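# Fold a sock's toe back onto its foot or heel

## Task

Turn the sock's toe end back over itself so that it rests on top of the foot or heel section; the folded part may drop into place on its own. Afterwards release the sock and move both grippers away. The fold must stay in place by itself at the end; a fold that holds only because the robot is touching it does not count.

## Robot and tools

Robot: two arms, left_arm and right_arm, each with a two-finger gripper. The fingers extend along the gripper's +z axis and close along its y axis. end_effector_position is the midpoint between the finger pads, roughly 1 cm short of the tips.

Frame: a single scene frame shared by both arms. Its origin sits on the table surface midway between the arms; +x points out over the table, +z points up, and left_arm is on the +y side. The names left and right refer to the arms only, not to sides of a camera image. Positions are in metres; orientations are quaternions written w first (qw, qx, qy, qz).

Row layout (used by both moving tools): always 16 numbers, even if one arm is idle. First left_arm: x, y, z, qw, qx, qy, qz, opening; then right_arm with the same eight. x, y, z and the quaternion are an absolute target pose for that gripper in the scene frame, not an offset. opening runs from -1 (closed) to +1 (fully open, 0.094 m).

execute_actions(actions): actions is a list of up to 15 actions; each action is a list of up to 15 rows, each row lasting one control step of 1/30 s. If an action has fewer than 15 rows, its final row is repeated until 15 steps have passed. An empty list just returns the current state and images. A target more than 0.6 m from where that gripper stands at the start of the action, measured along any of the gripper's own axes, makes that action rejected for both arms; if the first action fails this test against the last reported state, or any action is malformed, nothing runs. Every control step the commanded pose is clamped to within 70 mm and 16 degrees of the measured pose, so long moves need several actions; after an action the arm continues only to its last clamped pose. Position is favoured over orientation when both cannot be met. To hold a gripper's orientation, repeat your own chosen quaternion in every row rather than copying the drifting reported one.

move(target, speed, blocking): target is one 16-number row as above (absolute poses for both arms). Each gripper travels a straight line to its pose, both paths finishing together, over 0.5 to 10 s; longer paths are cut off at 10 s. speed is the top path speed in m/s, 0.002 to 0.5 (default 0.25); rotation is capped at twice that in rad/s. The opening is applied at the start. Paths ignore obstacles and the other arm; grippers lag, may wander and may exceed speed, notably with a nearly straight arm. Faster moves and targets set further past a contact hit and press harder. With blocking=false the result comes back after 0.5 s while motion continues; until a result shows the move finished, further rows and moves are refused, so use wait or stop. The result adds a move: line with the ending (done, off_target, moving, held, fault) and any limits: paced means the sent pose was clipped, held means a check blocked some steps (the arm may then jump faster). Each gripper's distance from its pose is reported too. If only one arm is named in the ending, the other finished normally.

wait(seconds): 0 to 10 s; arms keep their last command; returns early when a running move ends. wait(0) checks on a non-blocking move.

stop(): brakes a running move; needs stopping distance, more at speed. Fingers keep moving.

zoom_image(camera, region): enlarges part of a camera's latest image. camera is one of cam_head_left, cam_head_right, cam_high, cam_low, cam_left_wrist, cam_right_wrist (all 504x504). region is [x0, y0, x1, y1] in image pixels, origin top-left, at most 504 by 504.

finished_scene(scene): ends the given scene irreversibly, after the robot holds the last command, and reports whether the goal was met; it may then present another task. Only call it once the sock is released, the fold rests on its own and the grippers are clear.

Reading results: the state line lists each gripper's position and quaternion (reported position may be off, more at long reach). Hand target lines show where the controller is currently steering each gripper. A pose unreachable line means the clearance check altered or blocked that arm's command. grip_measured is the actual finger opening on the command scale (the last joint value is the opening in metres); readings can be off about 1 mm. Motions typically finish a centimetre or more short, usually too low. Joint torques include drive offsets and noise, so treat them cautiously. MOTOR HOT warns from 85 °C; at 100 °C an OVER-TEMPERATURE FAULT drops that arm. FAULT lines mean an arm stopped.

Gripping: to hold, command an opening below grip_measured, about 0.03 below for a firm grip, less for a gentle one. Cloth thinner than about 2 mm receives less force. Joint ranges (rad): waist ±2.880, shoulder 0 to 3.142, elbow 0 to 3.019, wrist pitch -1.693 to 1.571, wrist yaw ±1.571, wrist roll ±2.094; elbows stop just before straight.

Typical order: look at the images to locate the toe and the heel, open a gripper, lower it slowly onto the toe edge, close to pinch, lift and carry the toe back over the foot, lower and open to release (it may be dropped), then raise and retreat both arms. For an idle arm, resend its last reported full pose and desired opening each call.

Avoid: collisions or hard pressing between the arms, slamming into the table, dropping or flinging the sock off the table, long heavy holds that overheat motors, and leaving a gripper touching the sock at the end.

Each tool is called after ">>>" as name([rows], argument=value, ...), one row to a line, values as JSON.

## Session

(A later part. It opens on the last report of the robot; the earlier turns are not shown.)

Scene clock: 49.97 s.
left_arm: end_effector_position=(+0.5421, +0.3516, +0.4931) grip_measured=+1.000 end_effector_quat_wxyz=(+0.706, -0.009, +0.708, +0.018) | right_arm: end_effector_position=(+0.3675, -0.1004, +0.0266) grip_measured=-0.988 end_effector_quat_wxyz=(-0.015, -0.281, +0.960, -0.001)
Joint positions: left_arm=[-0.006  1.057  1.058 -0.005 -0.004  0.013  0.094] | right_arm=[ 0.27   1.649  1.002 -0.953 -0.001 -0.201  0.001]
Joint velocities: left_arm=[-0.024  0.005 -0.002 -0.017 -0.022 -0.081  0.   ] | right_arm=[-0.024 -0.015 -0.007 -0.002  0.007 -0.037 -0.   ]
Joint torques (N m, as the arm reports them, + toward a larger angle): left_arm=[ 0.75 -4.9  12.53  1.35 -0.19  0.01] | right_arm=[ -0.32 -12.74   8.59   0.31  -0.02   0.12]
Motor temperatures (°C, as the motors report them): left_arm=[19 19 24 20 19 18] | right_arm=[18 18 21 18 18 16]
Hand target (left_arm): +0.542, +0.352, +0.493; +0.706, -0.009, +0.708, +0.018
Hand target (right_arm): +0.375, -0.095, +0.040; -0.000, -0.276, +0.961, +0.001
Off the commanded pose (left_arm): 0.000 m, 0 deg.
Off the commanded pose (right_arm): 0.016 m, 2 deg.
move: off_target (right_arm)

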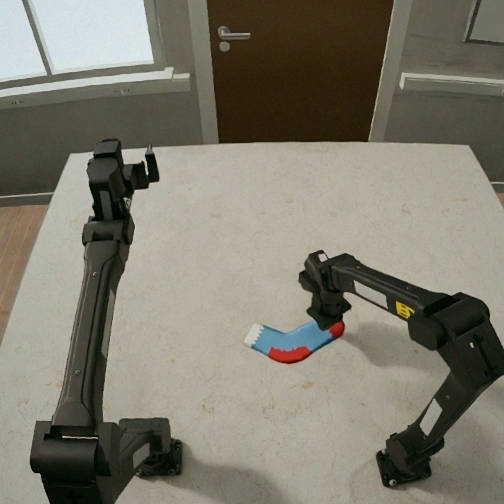

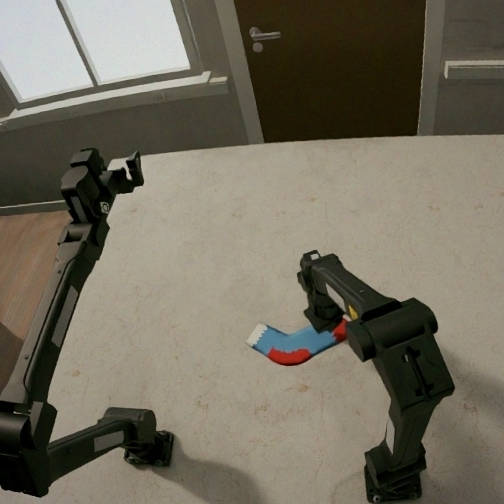

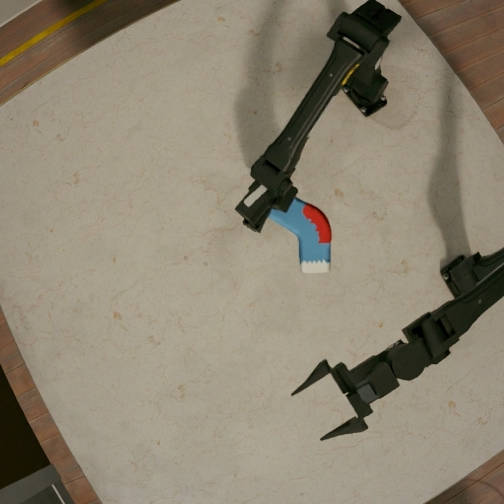

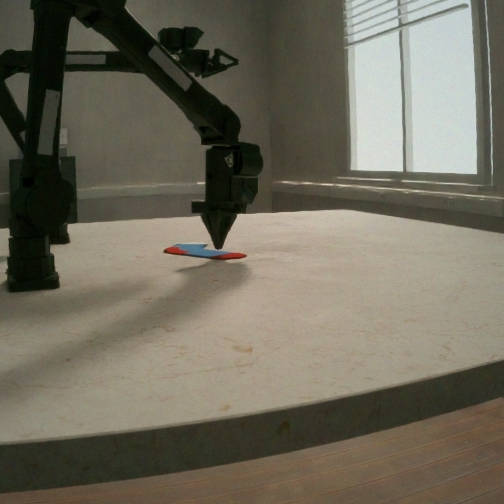

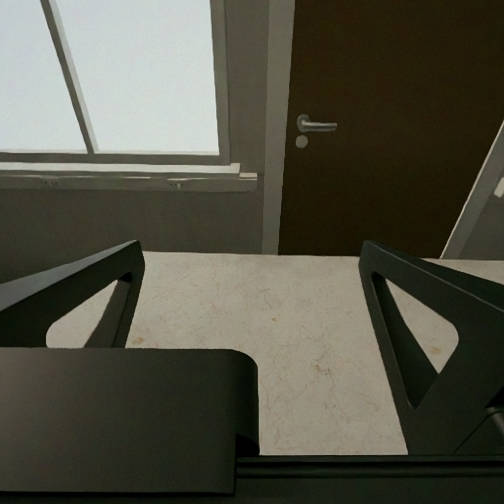

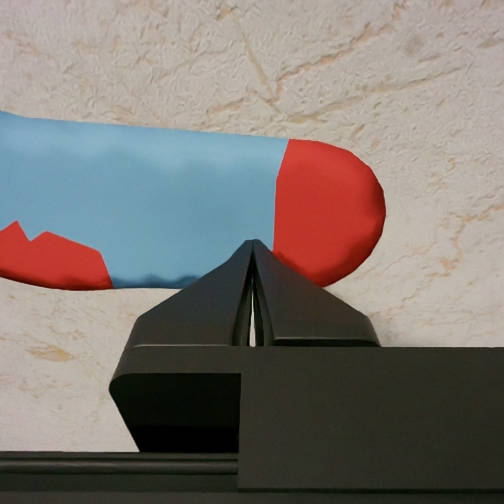

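>>> move(target=[0.33,0.01,0.09,0,0,1,0,-1,0.42,-0.158,0.07,-0.094,-0.259,0.903,0.329,-0.15], speed=0.4)

Scene clock: 66.67 s.
left_arm: end_effector_position=(+0.3153, +0.0242, +0.0726) grip_measured=-0.985 end_effector_quat_wxyz=(-0.010, +0.012, +1.000, +0.010) | right_arm: end_effector_position=(+0.4010, -0.1592, +0.0639) grip_measured=-0.153 end_effector_quat_wxyz=(-0.101, -0.247, +0.906, +0.330)
Joint positions: left_arm=[-0.847  1.605  1.09  -1.083 -0.    -0.783  0.001] | right_arm=[-0.104  1.859  1.27  -1.411 -0.577 -0.667  0.04 ]
Joint velocities: left_arm=[-0.005 -0.015  0.017 -0.002  0.11  -0.022 -0.001] | right_arm=[-0.015 -0.005  0.017  0.017  0.051 -0.022 -0.001]
Joint torques (N m, as the arm reports them, + toward a larger angle): left_arm=[ 0.85 -9.88 14.36 -0.86 -0.05 -0.16] | right_arm=[ -0.74 -12.86  11.05  -0.61  -0.59  -0.29]
Motor temperatures (°C, as the motors report them): left_arm=[19 19 25 20 19 18] | right_arm=[18 19 22 18 18 16]
Hand target (left_arm): +0.326, +0.009, +0.089; +0.002, +0.009, +1.000, -0.004
Hand target (right_arm): +0.419, -0.160, +0.071; -0.086, -0.258, +0.904, +0.329
Off the commanded pose (left_arm): 0.027 m, 2 deg.
Off the commanded pose (right_arm): 0.020 m, 2 deg.
move: off_target (left_arm, right_arm)

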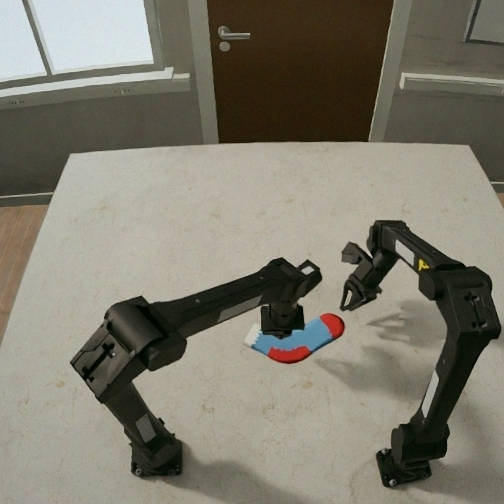

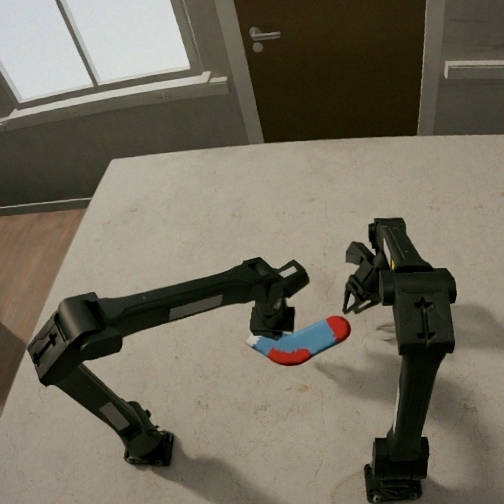

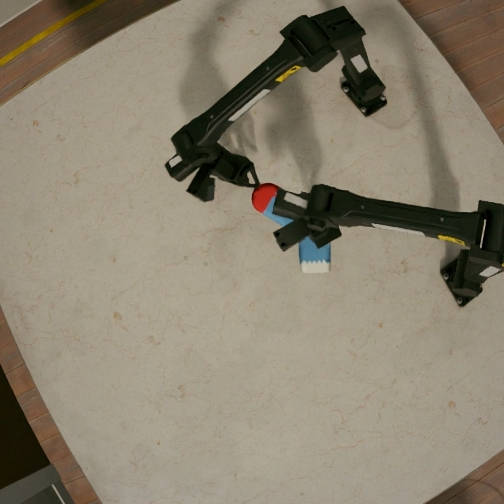

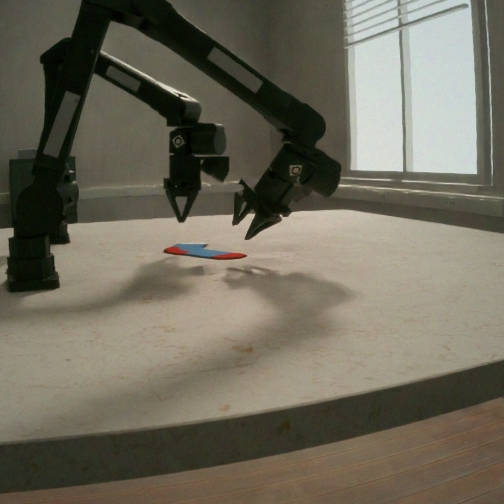

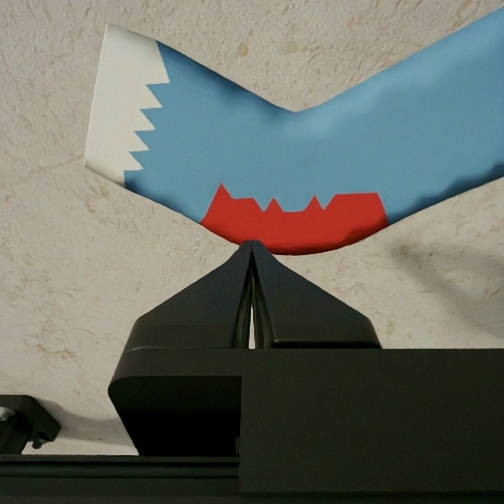

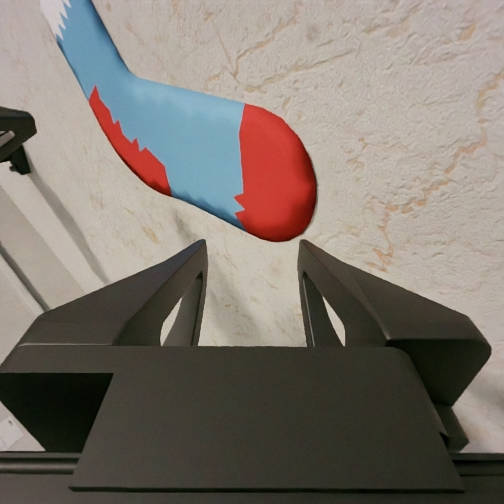

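>>> move(target=[0.34,0.022,0.03,0,0,1,0,-1,0.432,-0.16,0.035,-0.094,-0.259,0.903,0.329,-0.15], speed=0.1)

>>> zoom_image(camera="cam_low", region=[140,180,300,290])

Scene clock: 74.07 s.
left_arm: end_effector_position=(+0.3405, +0.0161, +0.0403) grip_measured=-0.985 end_effector_quat_wxyz=(+0.005, -0.001, +1.000, -0.005) | right_arm: end_effector_position=(+0.4097, -0.1594, +0.0291) grip_measured=-0.153 end_effector_quat_wxyz=(-0.118, -0.244, +0.902, +0.335)
Joint positions: left_arm=[-0.819  1.682  1.09  -0.965 -0.    -0.782  0.001] | right_arm=[-0.104  1.954  1.298 -1.385 -0.576 -0.674  0.04 ]
Joint velocities: left_arm=[-0.005 -0.005 -0.012 -0.007  0.007 -0.007  0.   ] | right_arm=[-0.005  0.005  0.007 -0.002 -0.051 -0.051 -0.   ]
Joint torques (N m, as the arm reports them, + toward a larger angle): left_arm=[ 1.86 -9.71  7.52  0.25 -0.18  0.07] | right_arm=[ -0.71 -14.33  10.24   0.14  -0.36  -0.3 ]
Motor temperatures (°C, as the motors report them): left_arm=[19 20 26 20 19 18] | right_arm=[18 19 23 18 19 16]
Hand target (left_arm): +0.340, +0.022, +0.030; -0.000, -0.000, +1.000, +0.000
Hand target (right_arm): +0.431, -0.161, +0.035; -0.094, -0.259, +0.903, +0.329
Off the commanded pose (left_arm): 0.012 m, 1 deg.
Off the commanded pose (right_arm): 0.023 m, 3 deg.
move: off_target (left_arm, right_arm)

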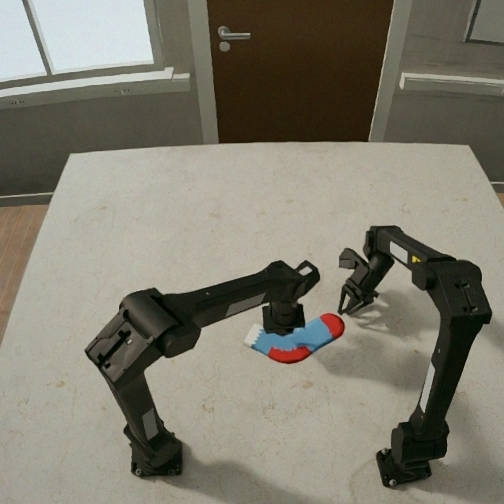

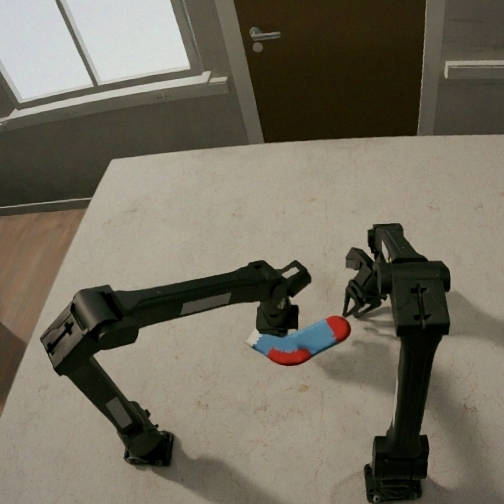

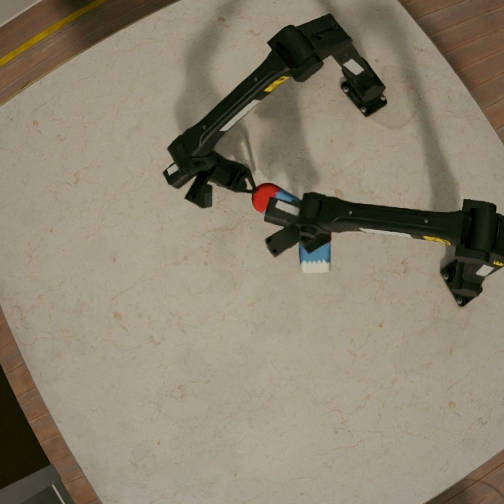

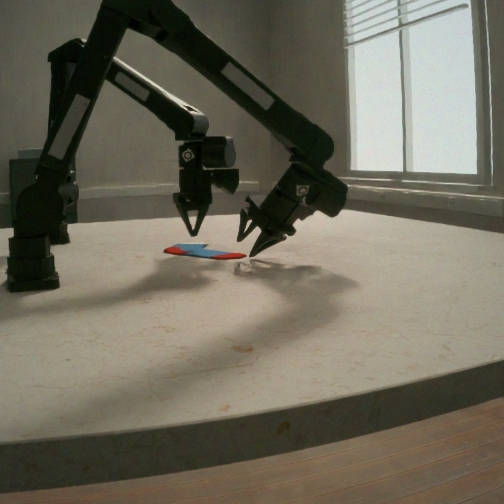

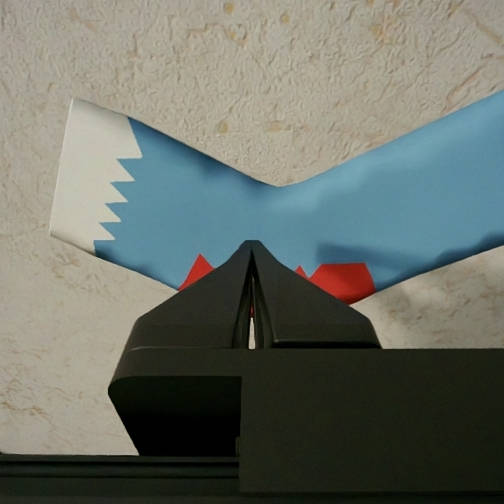

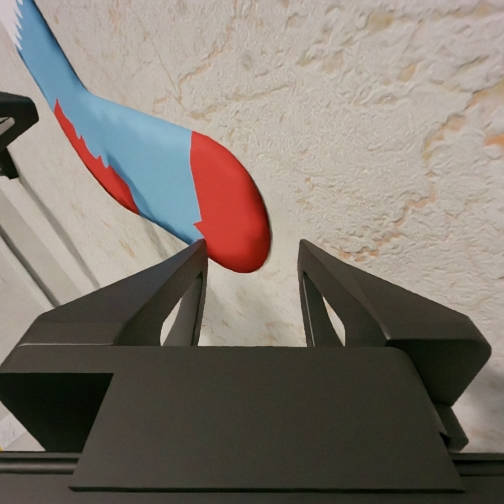

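Region (140, 180, 300, 290) of cam_low's 504x504 image, scaled by 3.150, with more detail than that image has; it fills the top 346 rows of this view, and the rest is white.

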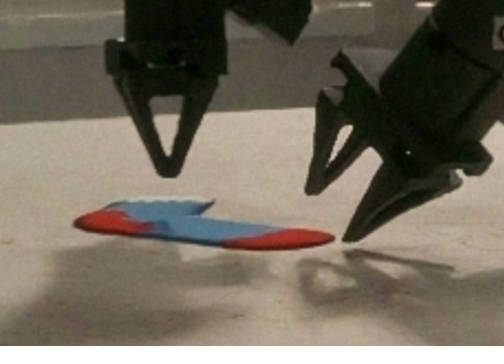

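>>> move(target=[0.34,0.022,0.002,0,0,1,0,-1,0.432,-0.16,0.029,-0.094,-0.259,0.903,0.329,-0.15], speed=0.05)

>>> move(target=[0.34,0.022,0.002,0,0,1,0,-1,0.411,-0.126,0.029,-0.094,-0.259,0.903,0.329,-0.15], speed=0.04)

>>> zoom_image(camera="cam_low", region=[140,180,300,290])

Scene clock: 80.10 s.
left_arm: end_effector_position=(+0.3403, +0.0163, +0.0141) grip_measured=-0.985 end_effector_quat_wxyz=(+0.006, -0.001, +1.000, -0.006) | right_arm: end_effector_position=(+0.4119, -0.1594, +0.0280) grip_measured=-0.153 end_effector_quat_wxyz=(-0.113, -0.246, +0.903, +0.333)
Joint positions: left_arm=[-0.819  1.722  1.06  -0.893 -0.    -0.782  0.001] | right_arm=[-0.104  1.954  1.298 -1.374 -0.576 -0.675  0.04 ]
Joint velocities: left_arm=[ 0.005 -0.005 -0.002  0.002  0.007 -0.095  0.   ] | right_arm=[-0.005  0.015  0.012  0.002 -0.007 -0.037 -0.   ]
Joint torques (N m, as the arm reports them, + toward a larger angle): left_arm=[ 1.34 -9.28  7.67  0.3  -0.15  0.06] | right_arm=[ -0.72 -13.61  10.     0.22  -0.34  -0.3 ]
Motor temperatures (°C, as the motors report them): left_arm=[19 20 24 20 19 18] | right_arm=[18 19 24 18 19 16]
Hand target (left_arm): +0.340, +0.022, +0.002; -0.000, -0.000, +1.000, -0.000
Hand target (right_arm): +0.431, -0.160, +0.029; -0.094, -0.259, +0.903, +0.329
Off the commanded pose (left_arm): 0.013 m, 1 deg.
Off the commanded pose (right_arm): 0.020 m, 3 deg.
move: off_target (left_arm, right_arm)

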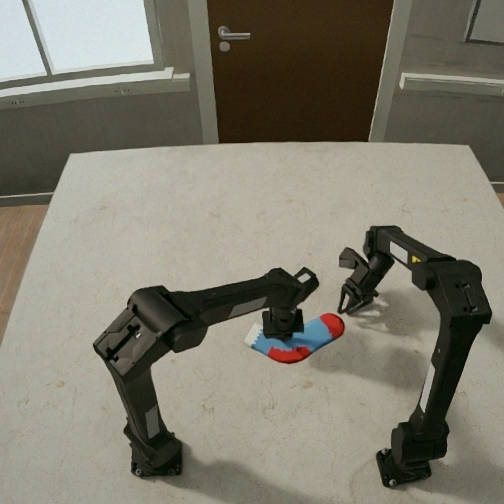

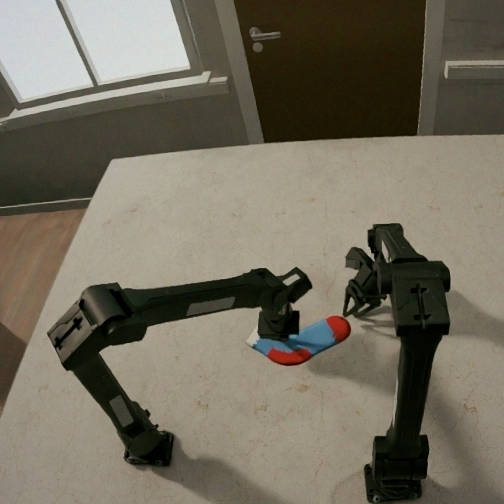

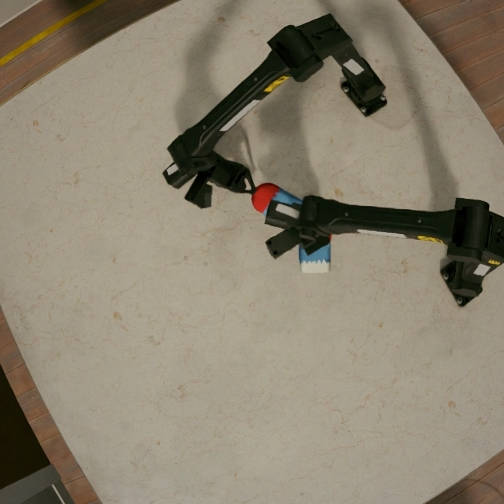

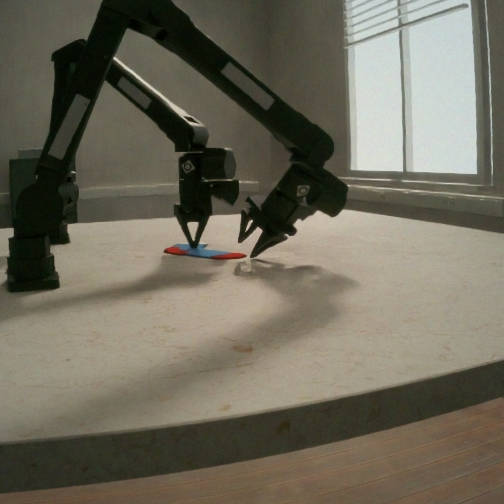

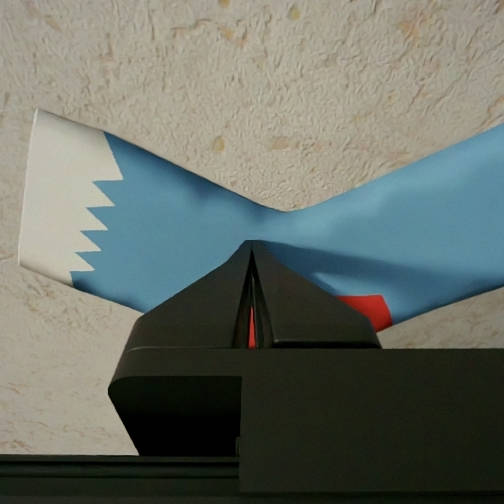

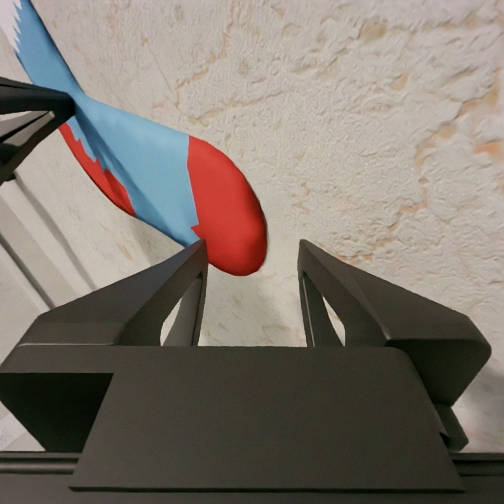

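Scene clock: 81.27 s.
left_arm: end_effector_position=(+0.3403, +0.0163, +0.0141) grip_measured=-0.985 end_effector_quat_wxyz=(+0.006, -0.001, +1.000, -0.006) | right_arm: end_effector_position=(+0.4147, -0.1294, +0.0262) grip_measured=-0.153 end_effector_quat_wxyz=(-0.097, -0.262, +0.901, +0.332)
Joint positions: left_arm=[-0.819  1.722  1.06  -0.893 -0.    -0.781  0.001] | right_arm=[-0.043  1.942  1.284 -1.308 -0.601 -0.634  0.04 ]
Joint velocities: left_arm=[ 0.005  0.005 -0.012 -0.002 -0.007  0.022  0.001] | right_arm=[-0.015  0.005  0.002  0.012  0.007 -0.051  0.001]
Joint torques (N m, as the arm reports them, + toward a larger angle): left_arm=[ 1.45 -9.63  7.48  0.2  -0.17  0.1 ] | right_arm=[ -0.04 -16.31   5.07   0.47  -0.52   0.05]
Motor temperatures (°C, as the motors report them): left_arm=[19 20 24 20 19 18] | right_arm=[18 19 23 18 19 16]
Hand target (left_arm): +0.340, +0.022, +0.002; -0.000, +0.000, +1.000, -0.000
Hand target (right_arm): +0.411, -0.126, +0.029; -0.094, -0.259, +0.903, +0.329
Off the commanded pose (left_arm): 0.013 m, 1 deg.
Off the commanded pose (right_arm): 0.006 m, 1 deg.
move: off_target (left_arm)

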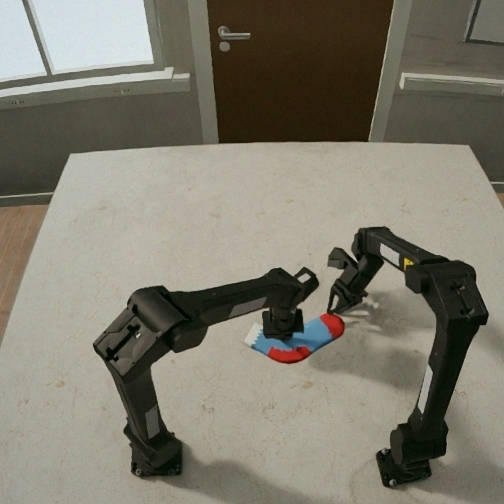

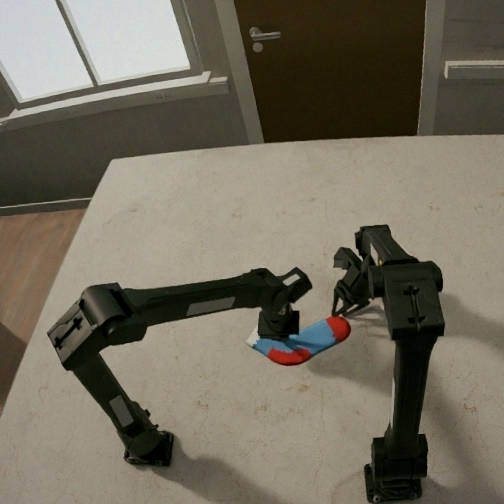

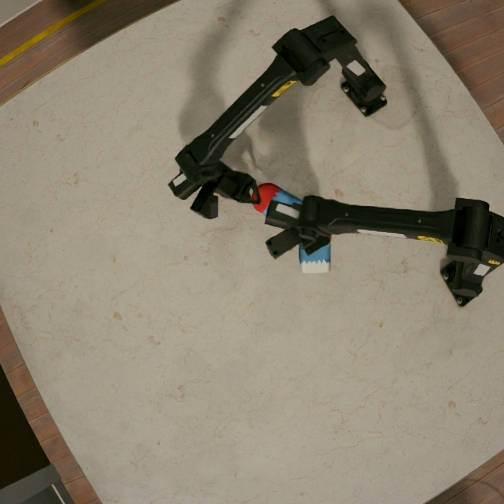

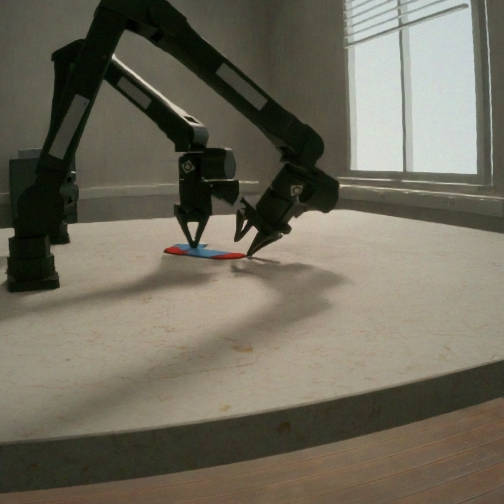

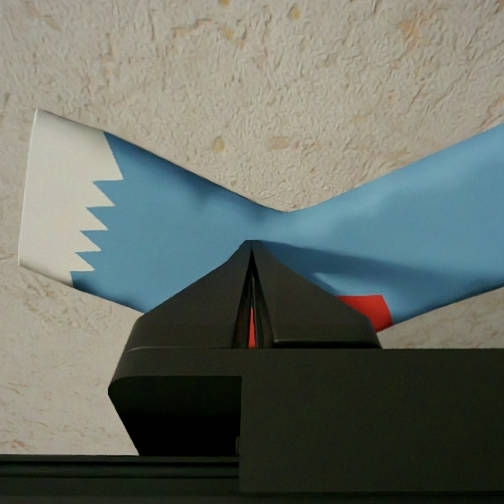

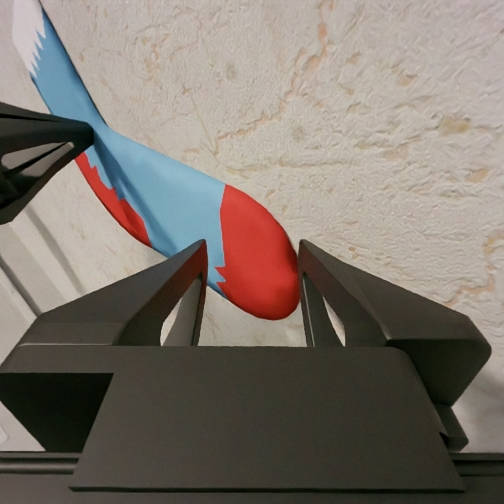

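Region (140, 180, 300, 290) of cam_low's 504x504 image, scaled by 3.150, with more detail than that image has; it fills the top 346 rows of this view, and the rest is white.

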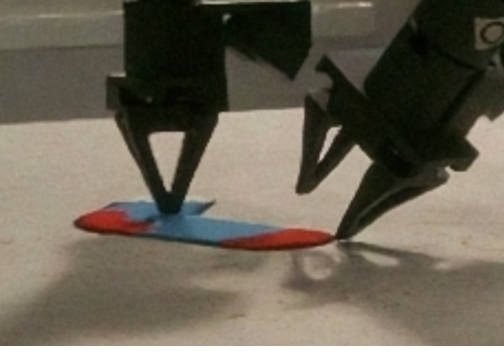

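>>> move(target=[0.34,0.022,0.0,0,0,1,0,-1,0.392,-0.13,0.029,-0.094,-0.259,0.903,0.329,-0.15], speed=0.04)

>>> move(target=[0.34,0.022,0.0,0,0,1,0,-1,0.380,-0.108,0.029,-0.094,-0.259,0.903,0.329,-0.15], speed=0.03)

>>> zoom_image(camera="cam_low", region=[140,180,300,290])

Scene clock: 88.10 s.
left_arm: end_effector_position=(+0.3410, +0.0156, +0.0142) grip_measured=-0.985 end_effector_quat_wxyz=(+0.007, -0.001, +1.000, -0.007) | right_arm: end_effector_position=(+0.3949, -0.1303, +0.0260) grip_measured=-0.153 end_effector_quat_wxyz=(-0.098, -0.261, +0.901, +0.332)
Joint positions: left_arm=[-0.819  1.722  1.06  -0.889 -0.    -0.781  0.001] | right_arm=[-0.043  1.903  1.218 -1.283 -0.602 -0.633  0.04 ]
Joint velocities: left_arm=[ 0.005  0.005 -0.002 -0.012  0.022 -0.051 -0.   ] | right_arm=[ 0.005  0.005 -0.002 -0.007  0.037  0.037 -0.001]
Joint torques (N m, as the arm reports them, + toward a larger angle): left_arm=[ 1.6  -9.5   7.39  0.33 -0.13  0.08] | right_arm=[ -0.47 -15.58   4.96   0.4   -0.35   0.01]
Motor temperatures (°C, as the motors report them): left_arm=[19 20 23 20 19 18] | right_arm=[18 20 22 18 19 16]
Hand target (left_arm): +0.340, +0.022, +0.000; -0.000, -0.000, +1.000, -0.000
Hand target (right_arm): +0.392, -0.130, +0.029; -0.094, -0.259, +0.903, +0.329
Off the commanded pose (left_arm): 0.016 m, 1 deg.
Off the commanded pose (right_arm): 0.004 m, 1 deg.
move: off_target (left_arm)

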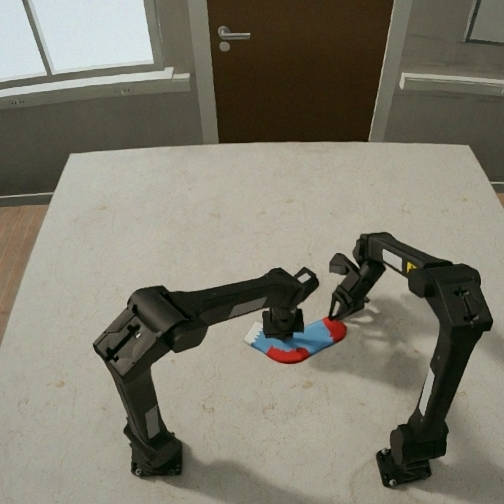

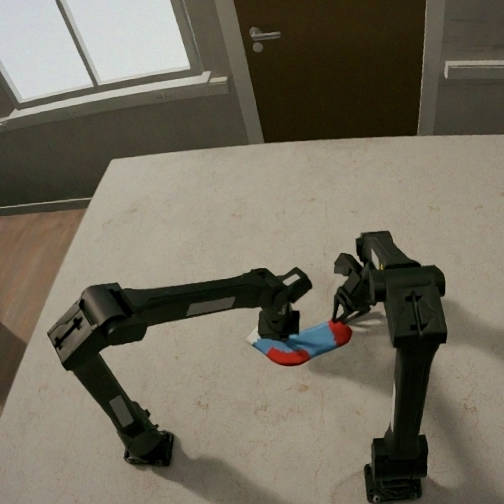

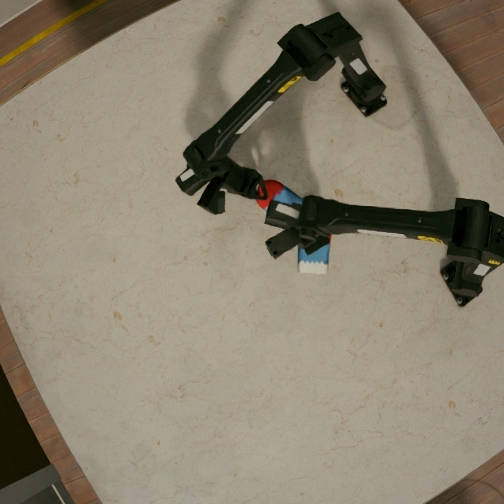

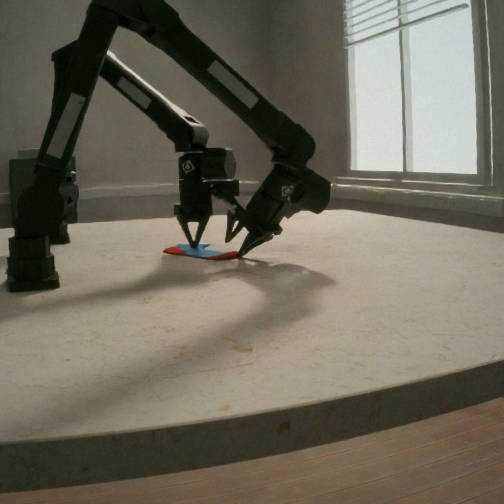

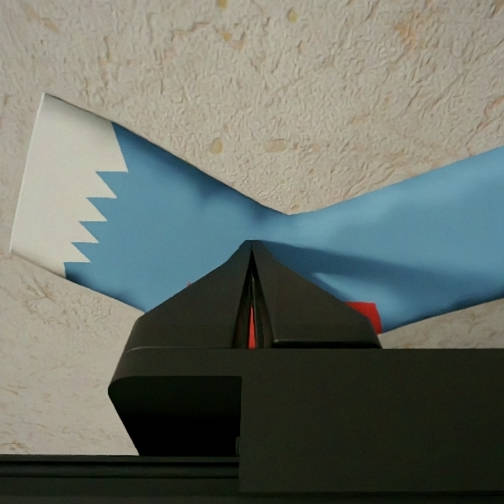

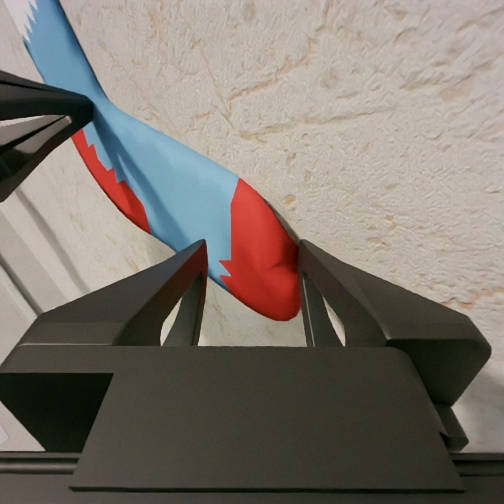

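Scene clock: 89.30 s.
left_arm: end_effector_position=(+0.3410, +0.0156, +0.0142) grip_measured=-0.985 end_effector_quat_wxyz=(+0.007, -0.001, +1.000, -0.007) | right_arm: end_effector_position=(+0.3841, -0.1113, +0.0259) grip_measured=-0.153 end_effector_quat_wxyz=(-0.096, -0.261, +0.901, +0.331)
Joint positions: left_arm=[-0.819  1.722  1.06  -0.889 -0.    -0.781  0.001] | right_arm=[-0.001  1.877  1.179 -1.239 -0.617 -0.585  0.04 ]
Joint velocities: left_arm=[-0.005 -0.015  0.007  0.017 -0.007  0.037 -0.001] | right_arm=[-0.005 -0.005 -0.007  0.012 -0.081  0.037  0.001]
Joint torques (N m, as the arm reports them, + toward a larger angle): left_arm=[ 2.1  -9.37  7.3   0.39 -0.1   0.1 ] | right_arm=[ -0.04 -15.07   4.86   0.44  -0.54   0.06]
Motor temperatures (°C, as the motors report them): left_arm=[19 20 23 20 19 18] | right_arm=[18 20 22 18 19 16]
Hand target (left_arm): +0.340, +0.022, +0.000; -0.000, -0.000, +1.000, -0.000
Hand target (right_arm): +0.380, -0.108, +0.029; -0.095, -0.259, +0.903, +0.329
Off the commanded pose (left_arm): 0.016 m, 1 deg.
Off the commanded pose (right_arm): 0.006 m, 1 deg.
move: off_target (left_arm)

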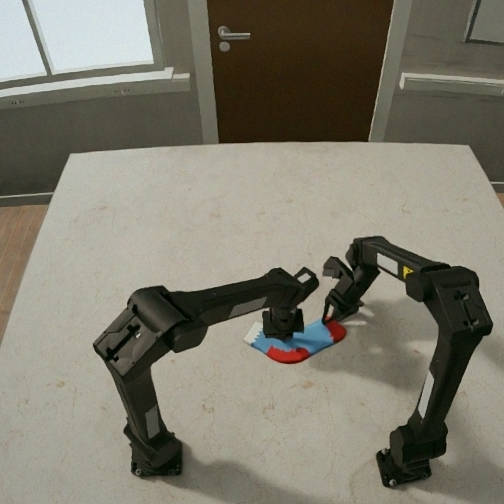

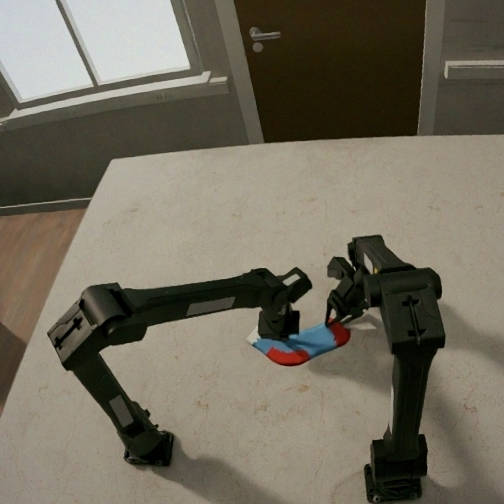

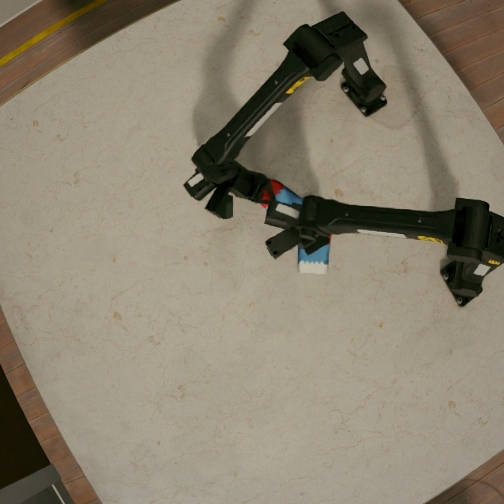

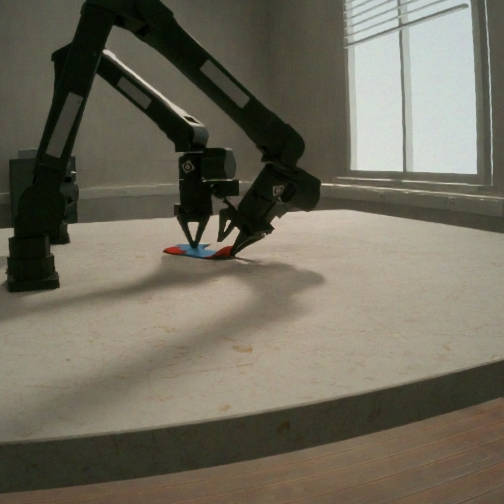

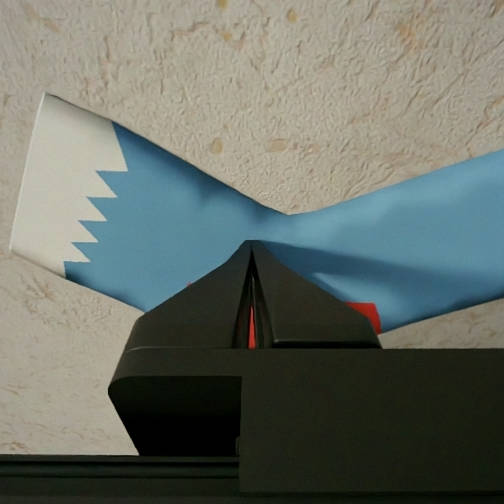

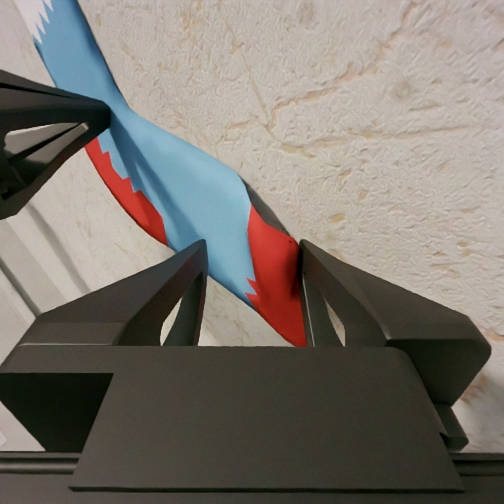

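Region (140, 180, 300, 290) of cam_low's 504x504 image, scaled by 3.150, with more detail than that image has; it fills the top 346 rows of this view, and the rest is white.

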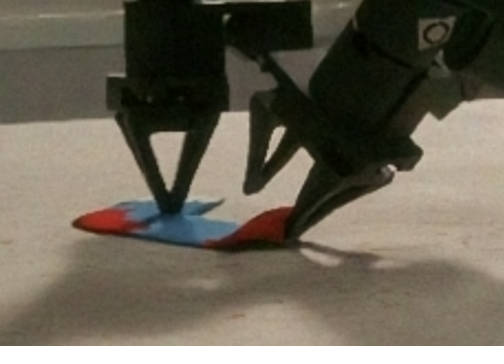

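>>> move(target=[0.34,0.022,0.0,0,0,1,0,-1,0.380,-0.108,0.029,-0.094,-0.259,0.903,0.329,-1])

>>> zoom_image(camera="cam_low", region=[140,180,300,290])

Scene clock: 92.80 s.
left_arm: end_effector_position=(+0.3410, +0.0156, +0.0142) grip_measured=-0.985 end_effector_quat_wxyz=(+0.007, -0.001, +1.000, -0.007) | right_arm: end_effector_position=(+0.3822, -0.1114, +0.0245) grip_measured=-0.959 end_effector_quat_wxyz=(-0.098, -0.260, +0.902, +0.332)
Joint positions: left_arm=[-0.819  1.722  1.06  -0.889 -0.    -0.781  0.001] | right_arm=[-0.001  1.877  1.174 -1.236 -0.617 -0.583  0.002]
Joint velocities: left_arm=[-0.015 -0.005  0.007  0.007 -0.081  0.007 -0.   ] | right_arm=[ 0.005 -0.005 -0.007 -0.002 -0.007  0.037  0.   ]
Joint torques (N m, as the arm reports them, + toward a larger angle): left_arm=[ 1.69 -9.08  7.38  0.32 -0.14  0.08] | right_arm=[ -0.03 -15.2    5.19   0.39  -0.52   0.07]
Motor temperatures (°C, as the motors report them): left_arm=[19 20 23 20 19 18] | right_arm=[18 20 22 18 19 16]
Hand target (left_arm): +0.340, +0.022, +0.000; -0.000, -0.000, +1.000, -0.000
Hand target (right_arm): +0.380, -0.108, +0.029; -0.094, -0.259, +0.903, +0.329
Off the commanded pose (left_arm): 0.016 m, 1 deg.
Off the commanded pose (right_arm): 0.006 m, 1 deg.
move: off_target (left_arm)

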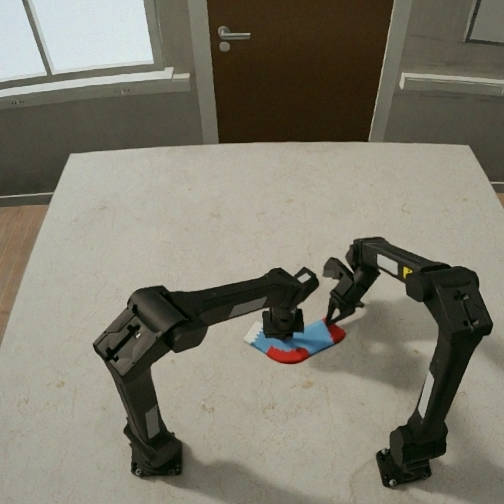

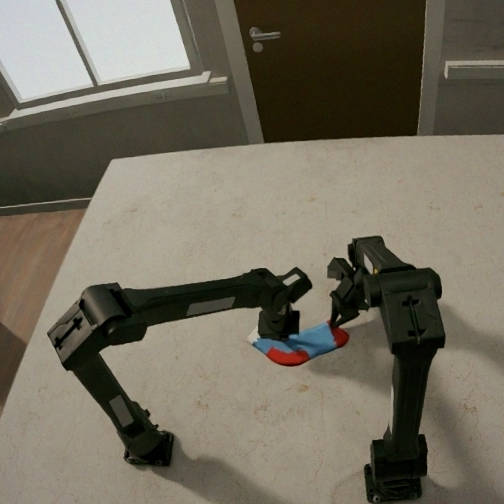

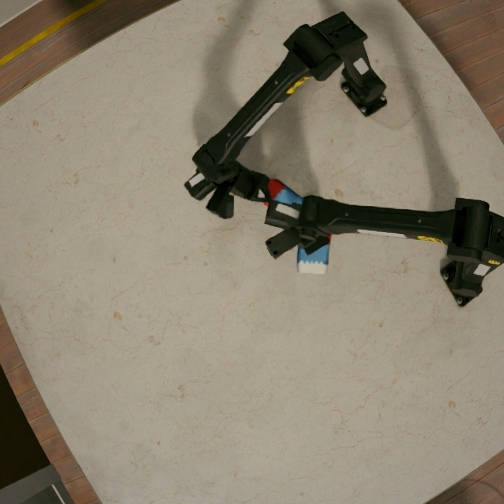

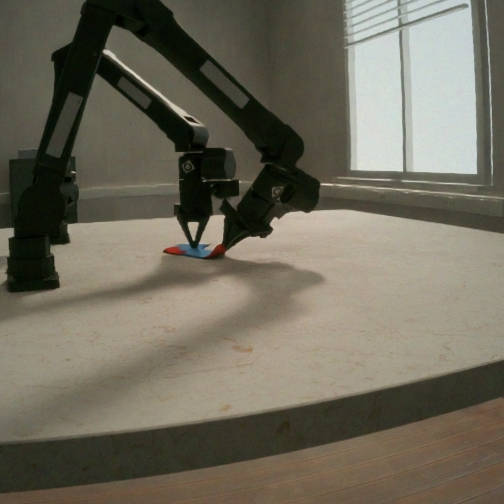

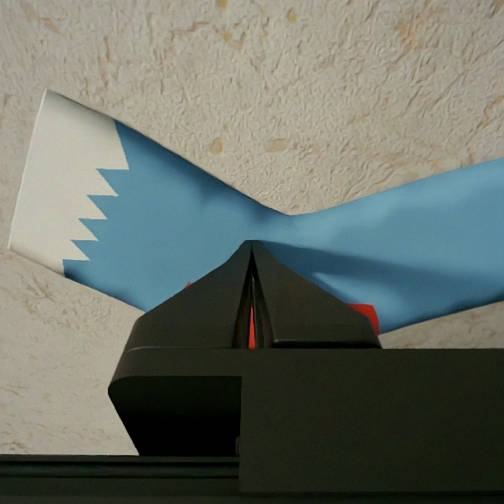

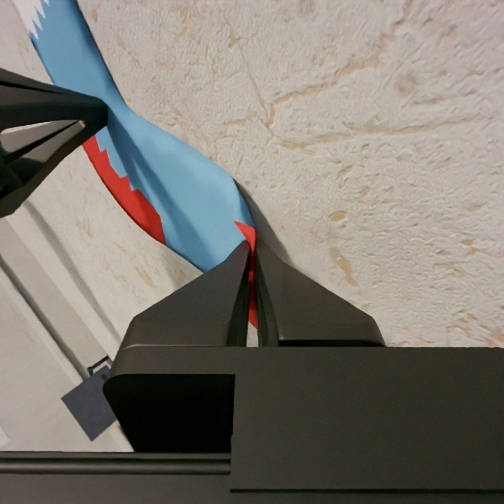

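Region (140, 180, 300, 290) of cam_low's 504x504 image, scaled by 3.150, with more detail than that image has; it fills the top 346 rows of this view, and the rest is white.

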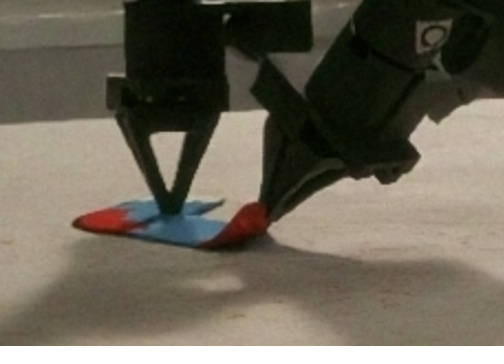

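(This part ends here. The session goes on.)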